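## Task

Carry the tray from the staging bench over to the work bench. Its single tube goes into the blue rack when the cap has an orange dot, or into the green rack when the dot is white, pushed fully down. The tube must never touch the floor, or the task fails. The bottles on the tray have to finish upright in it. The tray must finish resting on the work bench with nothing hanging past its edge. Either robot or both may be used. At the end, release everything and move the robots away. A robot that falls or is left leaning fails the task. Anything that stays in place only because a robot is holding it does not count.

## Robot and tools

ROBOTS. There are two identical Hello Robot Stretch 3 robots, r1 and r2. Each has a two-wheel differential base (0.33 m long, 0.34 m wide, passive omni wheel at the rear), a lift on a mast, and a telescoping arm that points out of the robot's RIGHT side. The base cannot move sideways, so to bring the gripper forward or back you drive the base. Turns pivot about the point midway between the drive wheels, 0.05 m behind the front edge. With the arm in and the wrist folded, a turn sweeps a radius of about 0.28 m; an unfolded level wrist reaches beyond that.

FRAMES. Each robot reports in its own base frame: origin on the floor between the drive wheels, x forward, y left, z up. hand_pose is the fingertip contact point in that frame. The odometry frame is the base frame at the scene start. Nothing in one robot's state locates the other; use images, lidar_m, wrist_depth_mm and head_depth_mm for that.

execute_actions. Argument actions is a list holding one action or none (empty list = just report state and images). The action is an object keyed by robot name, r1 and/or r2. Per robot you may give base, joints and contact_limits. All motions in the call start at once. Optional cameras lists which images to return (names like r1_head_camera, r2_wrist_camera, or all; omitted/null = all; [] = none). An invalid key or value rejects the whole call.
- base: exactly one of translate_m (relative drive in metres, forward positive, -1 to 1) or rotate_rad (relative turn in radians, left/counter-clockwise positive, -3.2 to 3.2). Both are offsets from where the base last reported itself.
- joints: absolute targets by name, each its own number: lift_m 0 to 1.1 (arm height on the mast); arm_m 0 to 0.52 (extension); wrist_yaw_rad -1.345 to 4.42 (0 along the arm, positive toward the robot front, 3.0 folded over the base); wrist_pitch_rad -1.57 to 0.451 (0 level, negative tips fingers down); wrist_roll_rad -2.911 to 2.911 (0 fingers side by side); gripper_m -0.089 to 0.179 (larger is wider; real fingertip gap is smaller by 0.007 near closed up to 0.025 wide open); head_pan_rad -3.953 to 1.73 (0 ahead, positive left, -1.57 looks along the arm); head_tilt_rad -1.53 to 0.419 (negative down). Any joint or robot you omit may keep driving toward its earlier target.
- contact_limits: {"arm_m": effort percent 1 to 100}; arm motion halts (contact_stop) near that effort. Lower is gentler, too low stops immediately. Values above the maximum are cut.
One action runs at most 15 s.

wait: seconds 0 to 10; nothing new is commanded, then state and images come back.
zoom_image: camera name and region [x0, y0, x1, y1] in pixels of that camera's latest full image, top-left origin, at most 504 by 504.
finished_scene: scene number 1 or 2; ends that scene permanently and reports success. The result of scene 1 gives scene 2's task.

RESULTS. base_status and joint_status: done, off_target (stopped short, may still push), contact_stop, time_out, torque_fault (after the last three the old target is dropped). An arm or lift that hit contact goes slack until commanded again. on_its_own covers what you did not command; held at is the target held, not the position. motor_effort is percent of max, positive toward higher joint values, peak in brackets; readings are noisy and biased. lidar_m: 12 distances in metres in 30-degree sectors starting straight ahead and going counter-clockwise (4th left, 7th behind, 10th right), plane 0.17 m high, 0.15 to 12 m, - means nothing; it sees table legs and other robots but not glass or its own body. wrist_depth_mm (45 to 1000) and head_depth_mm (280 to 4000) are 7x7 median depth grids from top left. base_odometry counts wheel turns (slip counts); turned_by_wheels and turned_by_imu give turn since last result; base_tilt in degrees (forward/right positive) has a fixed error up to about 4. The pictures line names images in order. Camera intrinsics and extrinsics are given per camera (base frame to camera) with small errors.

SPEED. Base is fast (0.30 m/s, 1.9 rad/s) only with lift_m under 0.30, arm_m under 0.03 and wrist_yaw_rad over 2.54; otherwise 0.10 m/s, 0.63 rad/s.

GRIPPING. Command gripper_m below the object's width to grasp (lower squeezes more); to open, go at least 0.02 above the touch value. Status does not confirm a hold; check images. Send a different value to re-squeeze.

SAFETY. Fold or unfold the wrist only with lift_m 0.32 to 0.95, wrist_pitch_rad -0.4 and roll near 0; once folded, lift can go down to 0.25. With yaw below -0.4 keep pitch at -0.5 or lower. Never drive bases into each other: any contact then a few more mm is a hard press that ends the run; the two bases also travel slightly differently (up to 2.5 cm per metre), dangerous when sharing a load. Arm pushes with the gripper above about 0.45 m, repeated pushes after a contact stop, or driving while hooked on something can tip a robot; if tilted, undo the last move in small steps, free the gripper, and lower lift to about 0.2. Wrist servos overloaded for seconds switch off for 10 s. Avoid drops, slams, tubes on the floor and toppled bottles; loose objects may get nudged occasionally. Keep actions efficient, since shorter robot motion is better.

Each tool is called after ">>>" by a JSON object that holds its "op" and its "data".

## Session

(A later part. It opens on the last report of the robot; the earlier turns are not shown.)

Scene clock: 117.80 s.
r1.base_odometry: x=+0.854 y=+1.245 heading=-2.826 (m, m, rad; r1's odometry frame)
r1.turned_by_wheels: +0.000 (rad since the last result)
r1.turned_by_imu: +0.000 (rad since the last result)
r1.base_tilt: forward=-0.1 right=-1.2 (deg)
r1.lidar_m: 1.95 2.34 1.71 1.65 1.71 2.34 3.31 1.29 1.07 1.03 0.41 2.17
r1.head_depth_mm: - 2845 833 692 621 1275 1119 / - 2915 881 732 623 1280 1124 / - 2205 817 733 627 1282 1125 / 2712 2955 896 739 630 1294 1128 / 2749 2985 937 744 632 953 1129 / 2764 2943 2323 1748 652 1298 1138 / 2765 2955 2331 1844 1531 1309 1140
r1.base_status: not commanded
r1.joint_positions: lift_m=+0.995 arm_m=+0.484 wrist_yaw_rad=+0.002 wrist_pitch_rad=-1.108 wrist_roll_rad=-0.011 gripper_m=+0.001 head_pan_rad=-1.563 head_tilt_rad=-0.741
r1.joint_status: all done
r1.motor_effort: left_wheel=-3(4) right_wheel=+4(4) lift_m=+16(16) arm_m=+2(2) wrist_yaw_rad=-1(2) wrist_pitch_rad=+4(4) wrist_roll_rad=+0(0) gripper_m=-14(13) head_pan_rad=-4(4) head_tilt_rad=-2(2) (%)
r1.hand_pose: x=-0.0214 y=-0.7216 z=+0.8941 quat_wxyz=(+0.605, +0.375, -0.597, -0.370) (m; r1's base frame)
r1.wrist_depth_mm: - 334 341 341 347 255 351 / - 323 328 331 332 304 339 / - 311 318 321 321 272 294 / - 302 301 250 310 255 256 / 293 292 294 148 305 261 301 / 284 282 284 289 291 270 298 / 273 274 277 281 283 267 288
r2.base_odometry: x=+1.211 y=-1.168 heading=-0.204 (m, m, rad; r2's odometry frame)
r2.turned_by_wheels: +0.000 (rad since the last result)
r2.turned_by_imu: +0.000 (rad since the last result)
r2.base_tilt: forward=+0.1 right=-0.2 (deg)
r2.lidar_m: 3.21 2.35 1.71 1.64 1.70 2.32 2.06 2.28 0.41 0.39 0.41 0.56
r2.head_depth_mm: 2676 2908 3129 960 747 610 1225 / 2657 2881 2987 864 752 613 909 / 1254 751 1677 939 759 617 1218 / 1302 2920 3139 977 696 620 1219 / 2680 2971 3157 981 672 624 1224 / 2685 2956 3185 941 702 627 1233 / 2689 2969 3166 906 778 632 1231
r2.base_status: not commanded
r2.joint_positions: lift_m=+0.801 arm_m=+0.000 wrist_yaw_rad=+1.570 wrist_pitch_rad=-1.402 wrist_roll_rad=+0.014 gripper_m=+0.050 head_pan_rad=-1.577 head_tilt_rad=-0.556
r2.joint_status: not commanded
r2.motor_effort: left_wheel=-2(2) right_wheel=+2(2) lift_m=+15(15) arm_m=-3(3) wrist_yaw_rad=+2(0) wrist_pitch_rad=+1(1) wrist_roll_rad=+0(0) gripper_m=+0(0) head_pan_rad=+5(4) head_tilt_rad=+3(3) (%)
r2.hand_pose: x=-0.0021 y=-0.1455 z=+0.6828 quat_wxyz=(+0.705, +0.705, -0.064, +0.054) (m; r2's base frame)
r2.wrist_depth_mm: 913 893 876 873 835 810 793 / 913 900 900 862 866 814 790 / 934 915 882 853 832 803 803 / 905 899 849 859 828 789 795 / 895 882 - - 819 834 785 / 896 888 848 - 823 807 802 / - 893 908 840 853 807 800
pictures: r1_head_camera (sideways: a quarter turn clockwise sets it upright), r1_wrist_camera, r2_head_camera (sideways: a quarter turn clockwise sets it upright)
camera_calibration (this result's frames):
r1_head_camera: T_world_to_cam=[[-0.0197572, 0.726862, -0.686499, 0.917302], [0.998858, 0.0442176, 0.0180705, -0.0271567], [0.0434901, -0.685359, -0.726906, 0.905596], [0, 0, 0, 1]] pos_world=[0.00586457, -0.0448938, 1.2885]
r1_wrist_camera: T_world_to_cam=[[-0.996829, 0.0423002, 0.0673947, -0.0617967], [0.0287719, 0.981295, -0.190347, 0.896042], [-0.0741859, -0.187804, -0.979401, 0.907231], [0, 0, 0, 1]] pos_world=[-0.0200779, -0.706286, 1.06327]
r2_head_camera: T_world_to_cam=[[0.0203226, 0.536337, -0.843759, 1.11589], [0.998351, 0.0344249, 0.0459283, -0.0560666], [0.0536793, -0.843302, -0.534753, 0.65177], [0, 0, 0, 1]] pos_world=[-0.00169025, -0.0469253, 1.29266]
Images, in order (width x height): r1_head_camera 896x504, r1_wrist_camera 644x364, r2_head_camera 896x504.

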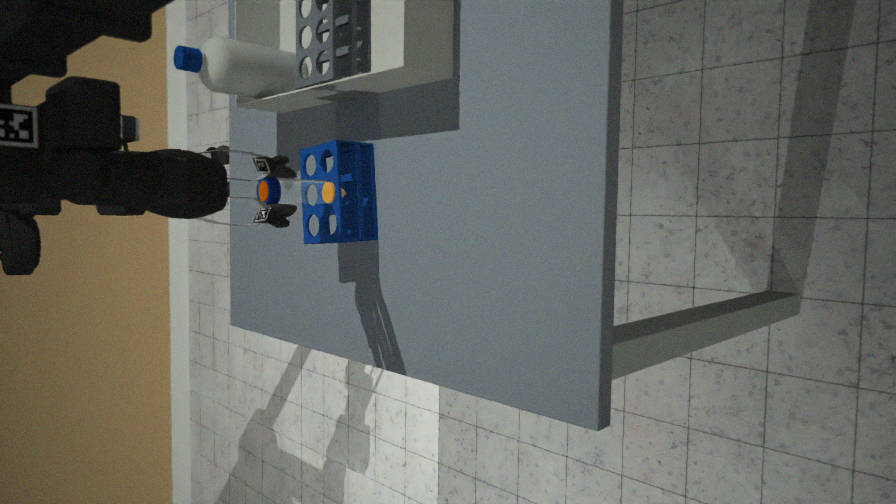

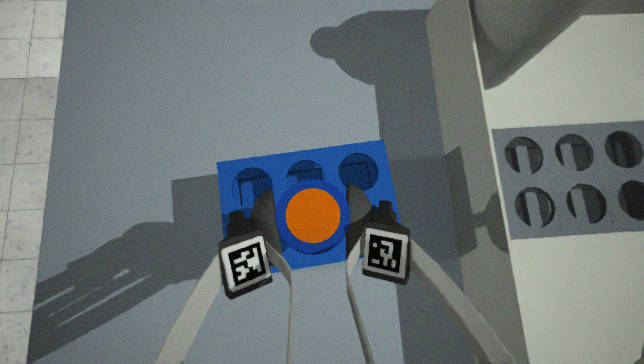

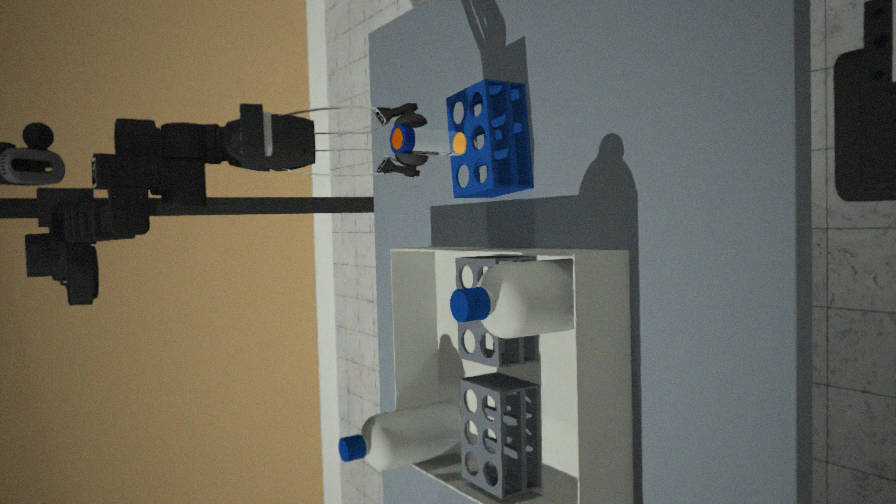

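>>> {"op": "execute_actions", "data": {"actions": [{"r1":{"joints":{"lift_m":0.965}}}], "cameras": []}}

>>> {"op": "execute_actions", "data": {"actions": [{"r1":{"joints":{"gripper_m":0.075}}}], "cameras": ["r1_wrist_camera"]}}

>>> {"op": "execute_actions", "data": {"actions": [{"r1":{"joints":{"lift_m":1.08,"arm_m":0.0}}}], "cameras": ["r2_head_camera","r2_nav_camera"]}}

Scene clock: 119.60 s.
r1.base_odometry: x=+0.854 y=+1.245 heading=-2.826 (m, m, rad; r1's odometry frame)
r1.turned_by_wheels: +0.000 (rad since the last result)
r1.turned_by_imu: +0.000 (rad since the last result)
r1.base_tilt: forward=+0.0 right=-1.2 (deg)
r1.lidar_m: 1.96 2.33 1.71 1.65 1.71 2.34 3.30 1.30 1.07 1.03 0.41 2.17
r1.head_depth_mm: - 941 831 695 621 1276 1114 / - 2916 883 730 622 1288 1121 / 1262 - 817 734 626 1289 1123 / 2723 2954 895 740 630 1285 1136 / 2737 2946 930 744 634 953 1135 / 2754 2983 2297 1738 653 1303 1138 / 2769 3016 2320 1844 1534 1307 1135
r1.base_status: not commanded
r1.joint_positions: lift_m=+0.965 arm_m=+0.484 wrist_yaw_rad=+0.002 wrist_pitch_rad=-1.106 wrist_roll_rad=-0.011 gripper_m=+0.001 head_pan_rad=-1.563 head_tilt_rad=-0.741
r1.joint_status: all done
r1.motor_effort: left_wheel=-3(3) right_wheel=+4(4) lift_m=+13(17) arm_m=+2(2) wrist_yaw_rad=-2(2) wrist_pitch_rad=+3(4) wrist_roll_rad=+0(0) gripper_m=-14(14) head_pan_rad=-3(3) head_tilt_rad=-3(2) (%)
r1.hand_pose: x=-0.0214 y=-0.7220 z=+0.8643 quat_wxyz=(+0.606, +0.374, -0.598, -0.369) (m; r1's base frame)
r1.wrist_depth_mm: 306 300 306 308 313 245 321 / 290 291 295 297 301 270 312 / 280 280 285 289 293 238 234 / 270 272 259 217 277 238 226 / 263 263 265 148 273 230 272 / 253 255 258 261 262 231 267 / 246 248 250 253 256 219 259
r2.base_odometry: x=+1.211 y=-1.168 heading=-0.204 (m, m, rad; r2's odometry frame)
r2.turned_by_wheels: +0.000 (rad since the last result)
r2.turned_by_imu: +0.000 (rad since the last result)
r2.base_tilt: forward=+0.3 right=-0.2 (deg)
r2.lidar_m: 3.21 2.35 1.71 1.64 1.70 2.33 2.07 2.28 0.41 0.39 0.41 0.56
r2.head_depth_mm: 2670 2883 3114 962 746 609 1222 / 2631 2922 2981 860 752 614 906 / 1326 748 1607 939 756 618 1215 / 1325 2940 3152 975 696 621 1219 / 2707 2964 3170 980 673 624 1230 / 2678 2978 3184 943 705 628 1223 / 2687 2949 3184 906 776 631 1237
r2.base_status: not commanded
r2.joint_positions: lift_m=+0.801 arm_m=+0.000 wrist_yaw_rad=+1.570 wrist_pitch_rad=-1.402 wrist_roll_rad=+0.014 gripper_m=+0.050 head_pan_rad=-1.577 head_tilt_rad=-0.556
r2.joint_status: not commanded
r2.motor_effort: left_wheel=-2(2) right_wheel=+2(2) lift_m=+15(15) arm_m=-3(3) wrist_yaw_rad=+0(1) wrist_pitch_rad=+0(1) wrist_roll_rad=+0(1) gripper_m=+0(1) head_pan_rad=+4(4) head_tilt_rad=+4(3) (%)
r2.hand_pose: x=-0.0021 y=-0.1455 z=+0.6828 quat_wxyz=(+0.705, +0.705, -0.064, +0.054) (m; r2's base frame)
r2.wrist_depth_mm: 908 877 888 887 839 837 809 / 967 886 859 853 842 821 804 / 959 876 882 859 860 832 804 / 911 872 879 844 833 825 815 / 909 877 - - 832 812 802 / 912 884 874 - 846 817 788 / - 866 866 839 830 825 789
pictures: none
No camera images: the call's "cameras" was empty. Leave "cameras" out to get every camera's image.

Scene clock: 120.83 s.
r1.base_odometry: x=+0.854 y=+1.245 heading=-2.826 (m, m, rad; r1's odometry frame)
r1.turned_by_wheels: +0.000 (rad since the last result)
r1.turned_by_imu: +0.000 (rad since the last result)
r1.base_tilt: forward=+0.0 right=-1.2 (deg)
r1.lidar_m: 1.95 2.33 1.71 1.64 1.71 2.35 3.30 1.30 1.07 1.03 0.41 2.17
r1.head_depth_mm: - 943 834 694 621 1282 1116 / - 2915 881 732 623 1278 1118 / 1263 - 815 732 627 1291 1124 / 2710 2939 898 738 630 1290 1125 / 2738 2954 934 744 632 953 1128 / 2774 2978 2323 1737 652 1295 1131 / 2806 3012 2327 1849 1527 1310 1137
r1.base_status: not commanded
r1.joint_positions: lift_m=+0.965 arm_m=+0.484 wrist_yaw_rad=+0.002 wrist_pitch_rad=-1.103 wrist_roll_rad=-0.011 gripper_m=+0.075 head_pan_rad=-1.563 head_tilt_rad=-0.741
r1.joint_status: all done
r1.motor_effort: left_wheel=-3(3) right_wheel=+4(4) lift_m=+16(16) arm_m=+2(2) wrist_yaw_rad=-2(2) wrist_pitch_rad=+1(3) wrist_roll_rad=+0(0) gripper_m=+0(80) head_pan_rad=-3(3) head_tilt_rad=-3(3) (%)
r1.hand_pose: x=-0.0214 y=-0.7228 z=+0.8645 quat_wxyz=(+0.606, +0.373, -0.598, -0.368) (m; r1's base frame)
r1.wrist_depth_mm: 304 303 307 308 312 246 317 / 287 293 297 299 303 270 307 / 277 280 280 288 291 239 233 / 268 270 248 217 279 239 225 / 261 263 260 150 272 229 271 / 252 254 254 260 262 217 268 / 245 246 252 252 255 255 257
r2.base_odometry: x=+1.211 y=-1.168 heading=-0.204 (m, m, rad; r2's odometry frame)
r2.turned_by_wheels: +0.000 (rad since the last result)
r2.turned_by_imu: +0.000 (rad since the last result)
r2.base_tilt: forward=+0.2 right=-0.3 (deg)
r2.lidar_m: 3.19 2.35 1.71 1.64 1.71 2.32 2.07 2.28 0.41 0.39 0.41 0.56
r2.head_depth_mm: 2661 2923 3139 963 748 610 1225 / 2689 2908 3005 930 753 614 909 / 1331 747 1599 936 758 618 1210 / 1328 2949 3192 979 696 622 1221 / 2678 2910 3177 980 673 624 1224 / 2705 2980 3171 941 703 627 1228 / 2703 2980 3206 904 776 631 1235
r2.base_status: not commanded
r2.joint_positions: lift_m=+0.801 arm_m=+0.000 wrist_yaw_rad=+1.570 wrist_pitch_rad=-1.402 wrist_roll_rad=+0.014 gripper_m=+0.050 head_pan_rad=-1.577 head_tilt_rad=-0.556
r2.joint_status: not commanded
r2.motor_effort: left_wheel=-2(2) right_wheel=+1(2) lift_m=+15(15) arm_m=-3(3) wrist_yaw_rad=+1(0) wrist_pitch_rad=+1(1) wrist_roll_rad=+0(0) gripper_m=+0(1) head_pan_rad=+4(4) head_tilt_rad=+3(3) (%)
r2.hand_pose: x=-0.0021 y=-0.1455 z=+0.6828 quat_wxyz=(+0.705, +0.705, -0.064, +0.054) (m; r2's base frame)
r2.wrist_depth_mm: 914 908 873 843 828 833 801 / 905 875 894 846 829 830 830 / 887 908 890 862 835 807 782 / 891 899 883 865 846 813 821 / 877 876 - - 832 816 794 / 902 865 870 - 859 801 800 / - 892 861 826 852 831 792
pictures: r1_wrist_camera
camera_calibration (this result's frames):
r1_wrist_camera: T_world_to_cam=[[-0.99683, 0.0426245, 0.0671783, -0.0593335], [0.0287702, 0.980356, -0.195125, 0.895021], [-0.0741758, -0.192574, -0.978475, 0.873848], [0, 0, 0, 1]] pos_world=[-0.020077, -0.706631, 1.03367]
Images, in order (width x height): r1_wrist_camera 644x364.

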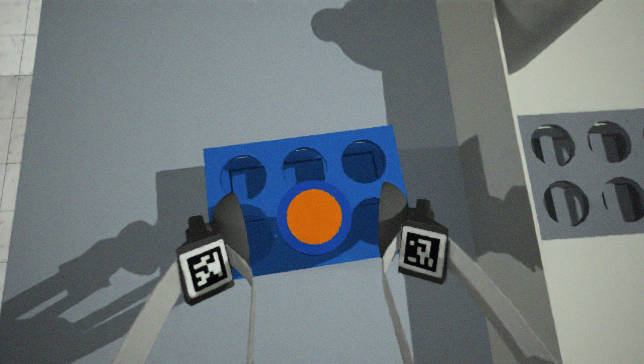

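Scene clock: 125.57 s.
r1.base_odometry: x=+0.854 y=+1.245 heading=-2.826 (m, m, rad; r1's odometry frame)
r1.turned_by_wheels: +0.000 (rad since the last result)
r1.turned_by_imu: -0.001 (rad since the last result)
r1.base_tilt: forward=+0.0 right=-1.3 (deg)
r1.lidar_m: 1.96 2.34 1.71 1.65 1.71 2.35 3.30 1.29 1.07 1.03 0.41 2.18
r1.head_depth_mm: - - - - - 1248 1119 / - - - - - 1246 1124 / 2741 2791 - - - 1260 1127 / 2755 2980 930 739 663 1293 1126 / 2697 2948 938 744 633 952 1132 / 2740 3000 2320 1731 651 1295 1139 / 2779 3024 2340 1850 1532 1301 1137
r1.base_status: not commanded
r1.joint_positions: lift_m=+1.080 arm_m=+0.001 wrist_yaw_rad=+0.002 wrist_pitch_rad=-1.105 wrist_roll_rad=-0.011 gripper_m=+0.075 head_pan_rad=-1.563 head_tilt_rad=-0.741
r1.joint_status: all done
joint sent to its limit — the command would take r1.arm_m past its lower limit, so that joint was sent only as far as its limit.
r1.motor_effort: left_wheel=-3(3) right_wheel=+4(4) lift_m=+32(34) arm_m=-2(3) wrist_yaw_rad=-2(1) wrist_pitch_rad=+2(2) wrist_roll_rad=+0(1) gripper_m=+0(0) head_pan_rad=-3(3) head_tilt_rad=-4(2) (%)
r1.hand_pose: x=-0.0214 y=-0.2399 z=+0.9786 quat_wxyz=(+0.606, +0.374, -0.598, -0.369) (m; r1's base frame)
r1.wrist_depth_mm: - 439 441 448 452 462 468 / - 422 426 427 438 439 444 / - 403 407 415 421 432 437 / - - - - - - - / - - - - - - - / - - - - - - - / - - - - - - -
r2.base_odometry: x=+1.211 y=-1.168 heading=-0.204 (m, m, rad; r2's odometry frame)
r2.turned_by_wheels: +0.000 (rad since the last result)
r2.turned_by_imu: -0.001 (rad since the last result)
r2.base_tilt: forward=+0.1 right=-0.2 (deg)
r2.lidar_m: 3.19 2.35 1.71 1.64 1.70 2.32 2.07 2.29 0.41 0.39 0.41 0.56
r2.head_depth_mm: 2673 2932 3117 963 748 611 1225 / 2668 2949 3144 965 754 613 907 / 1091 2859 3153 976 757 617 1210 / 2651 2962 3184 975 696 620 1220 / 2684 2949 3181 980 673 625 1221 / 2684 2944 3168 939 703 627 1231 / 2672 2944 3208 907 775 631 1233
r2.base_status: not commanded
r2.joint_positions: lift_m=+0.801 arm_m=+0.000 wrist_yaw_rad=+1.570 wrist_pitch_rad=-1.402 wrist_roll_rad=+0.014 gripper_m=+0.050 head_pan_rad=-1.577 head_tilt_rad=-0.556
r2.joint_status: not commanded
r2.motor_effort: left_wheel=-2(2) right_wheel=+2(1) lift_m=+15(16) arm_m=-3(3) wrist_yaw_rad=+0(0) wrist_pitch_rad=+1(1) wrist_roll_rad=+0(0) gripper_m=+0(1) head_pan_rad=+4(4) head_tilt_rad=+3(3) (%)
r2.hand_pose: x=-0.0021 y=-0.1455 z=+0.6828 quat_wxyz=(+0.705, +0.705, -0.064, +0.054) (m; r2's base frame)
r2.wrist_depth_mm: 908 921 891 845 878 837 831 / 942 913 865 863 848 797 798 / 916 875 887 853 820 809 790 / 911 890 876 830 839 823 795 / 906 887 - - 828 815 807 / 912 872 898 - 833 839 780 / - 889 852 824 834 808 783
pictures: r2_head_camera (sideways: a quarter turn clockwise sets it upright), r2_nav_camera (sideways: a quarter turn counterclockwise sets it upright)
camera_calibration (this result's frames):
r2_head_camera: T_world_to_cam=[[0.0203226, 0.536337, -0.843759, 1.11589], [0.998351, 0.0344249, 0.0459283, -0.0560666], [0.0536793, -0.843302, -0.534753, 0.65177], [0, 0, 0, 1]] pos_world=[-0.00169025, -0.0469253, 1.29266]
r2_nav_camera: T_world_to_cam=[[-0.0694841, -0.580681, 0.811161, -1.00895], [-0.997384, 0.0241758, -0.0681294, 0.141866], [0.019951, -0.813772, -0.580841, 0.707843], [0, 0, 0, 1]] pos_world=[0.0572666, -0.0132854, 1.23923]
Images, in order (width x height): r2_head_camera 896x504, r2_nav_camera 672x504.

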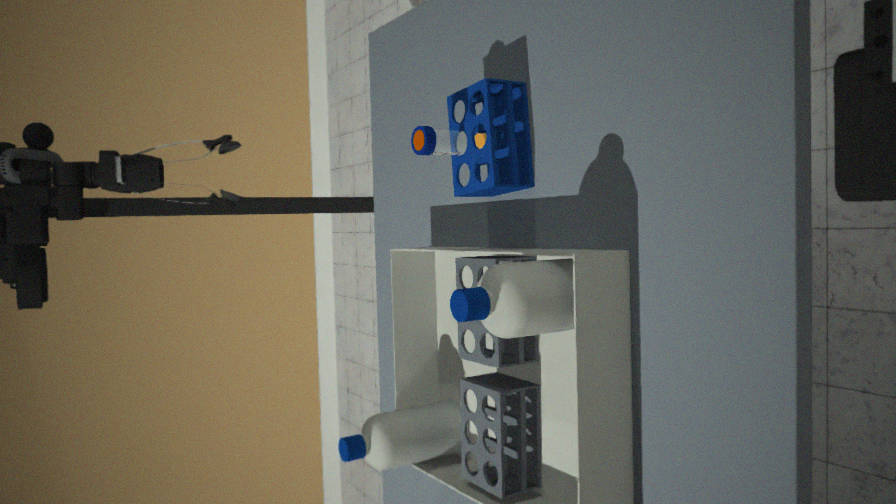

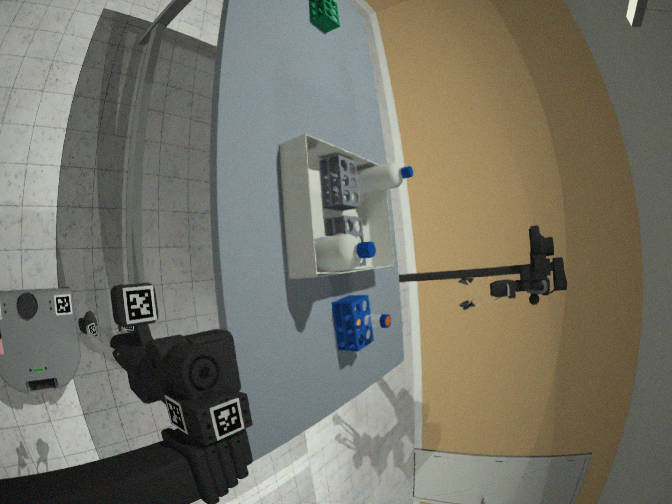

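Cap height matches the seated one.

>>> {"op": "finished_scene", "data": {"scene": 1}}

The scene is finished: the task was done.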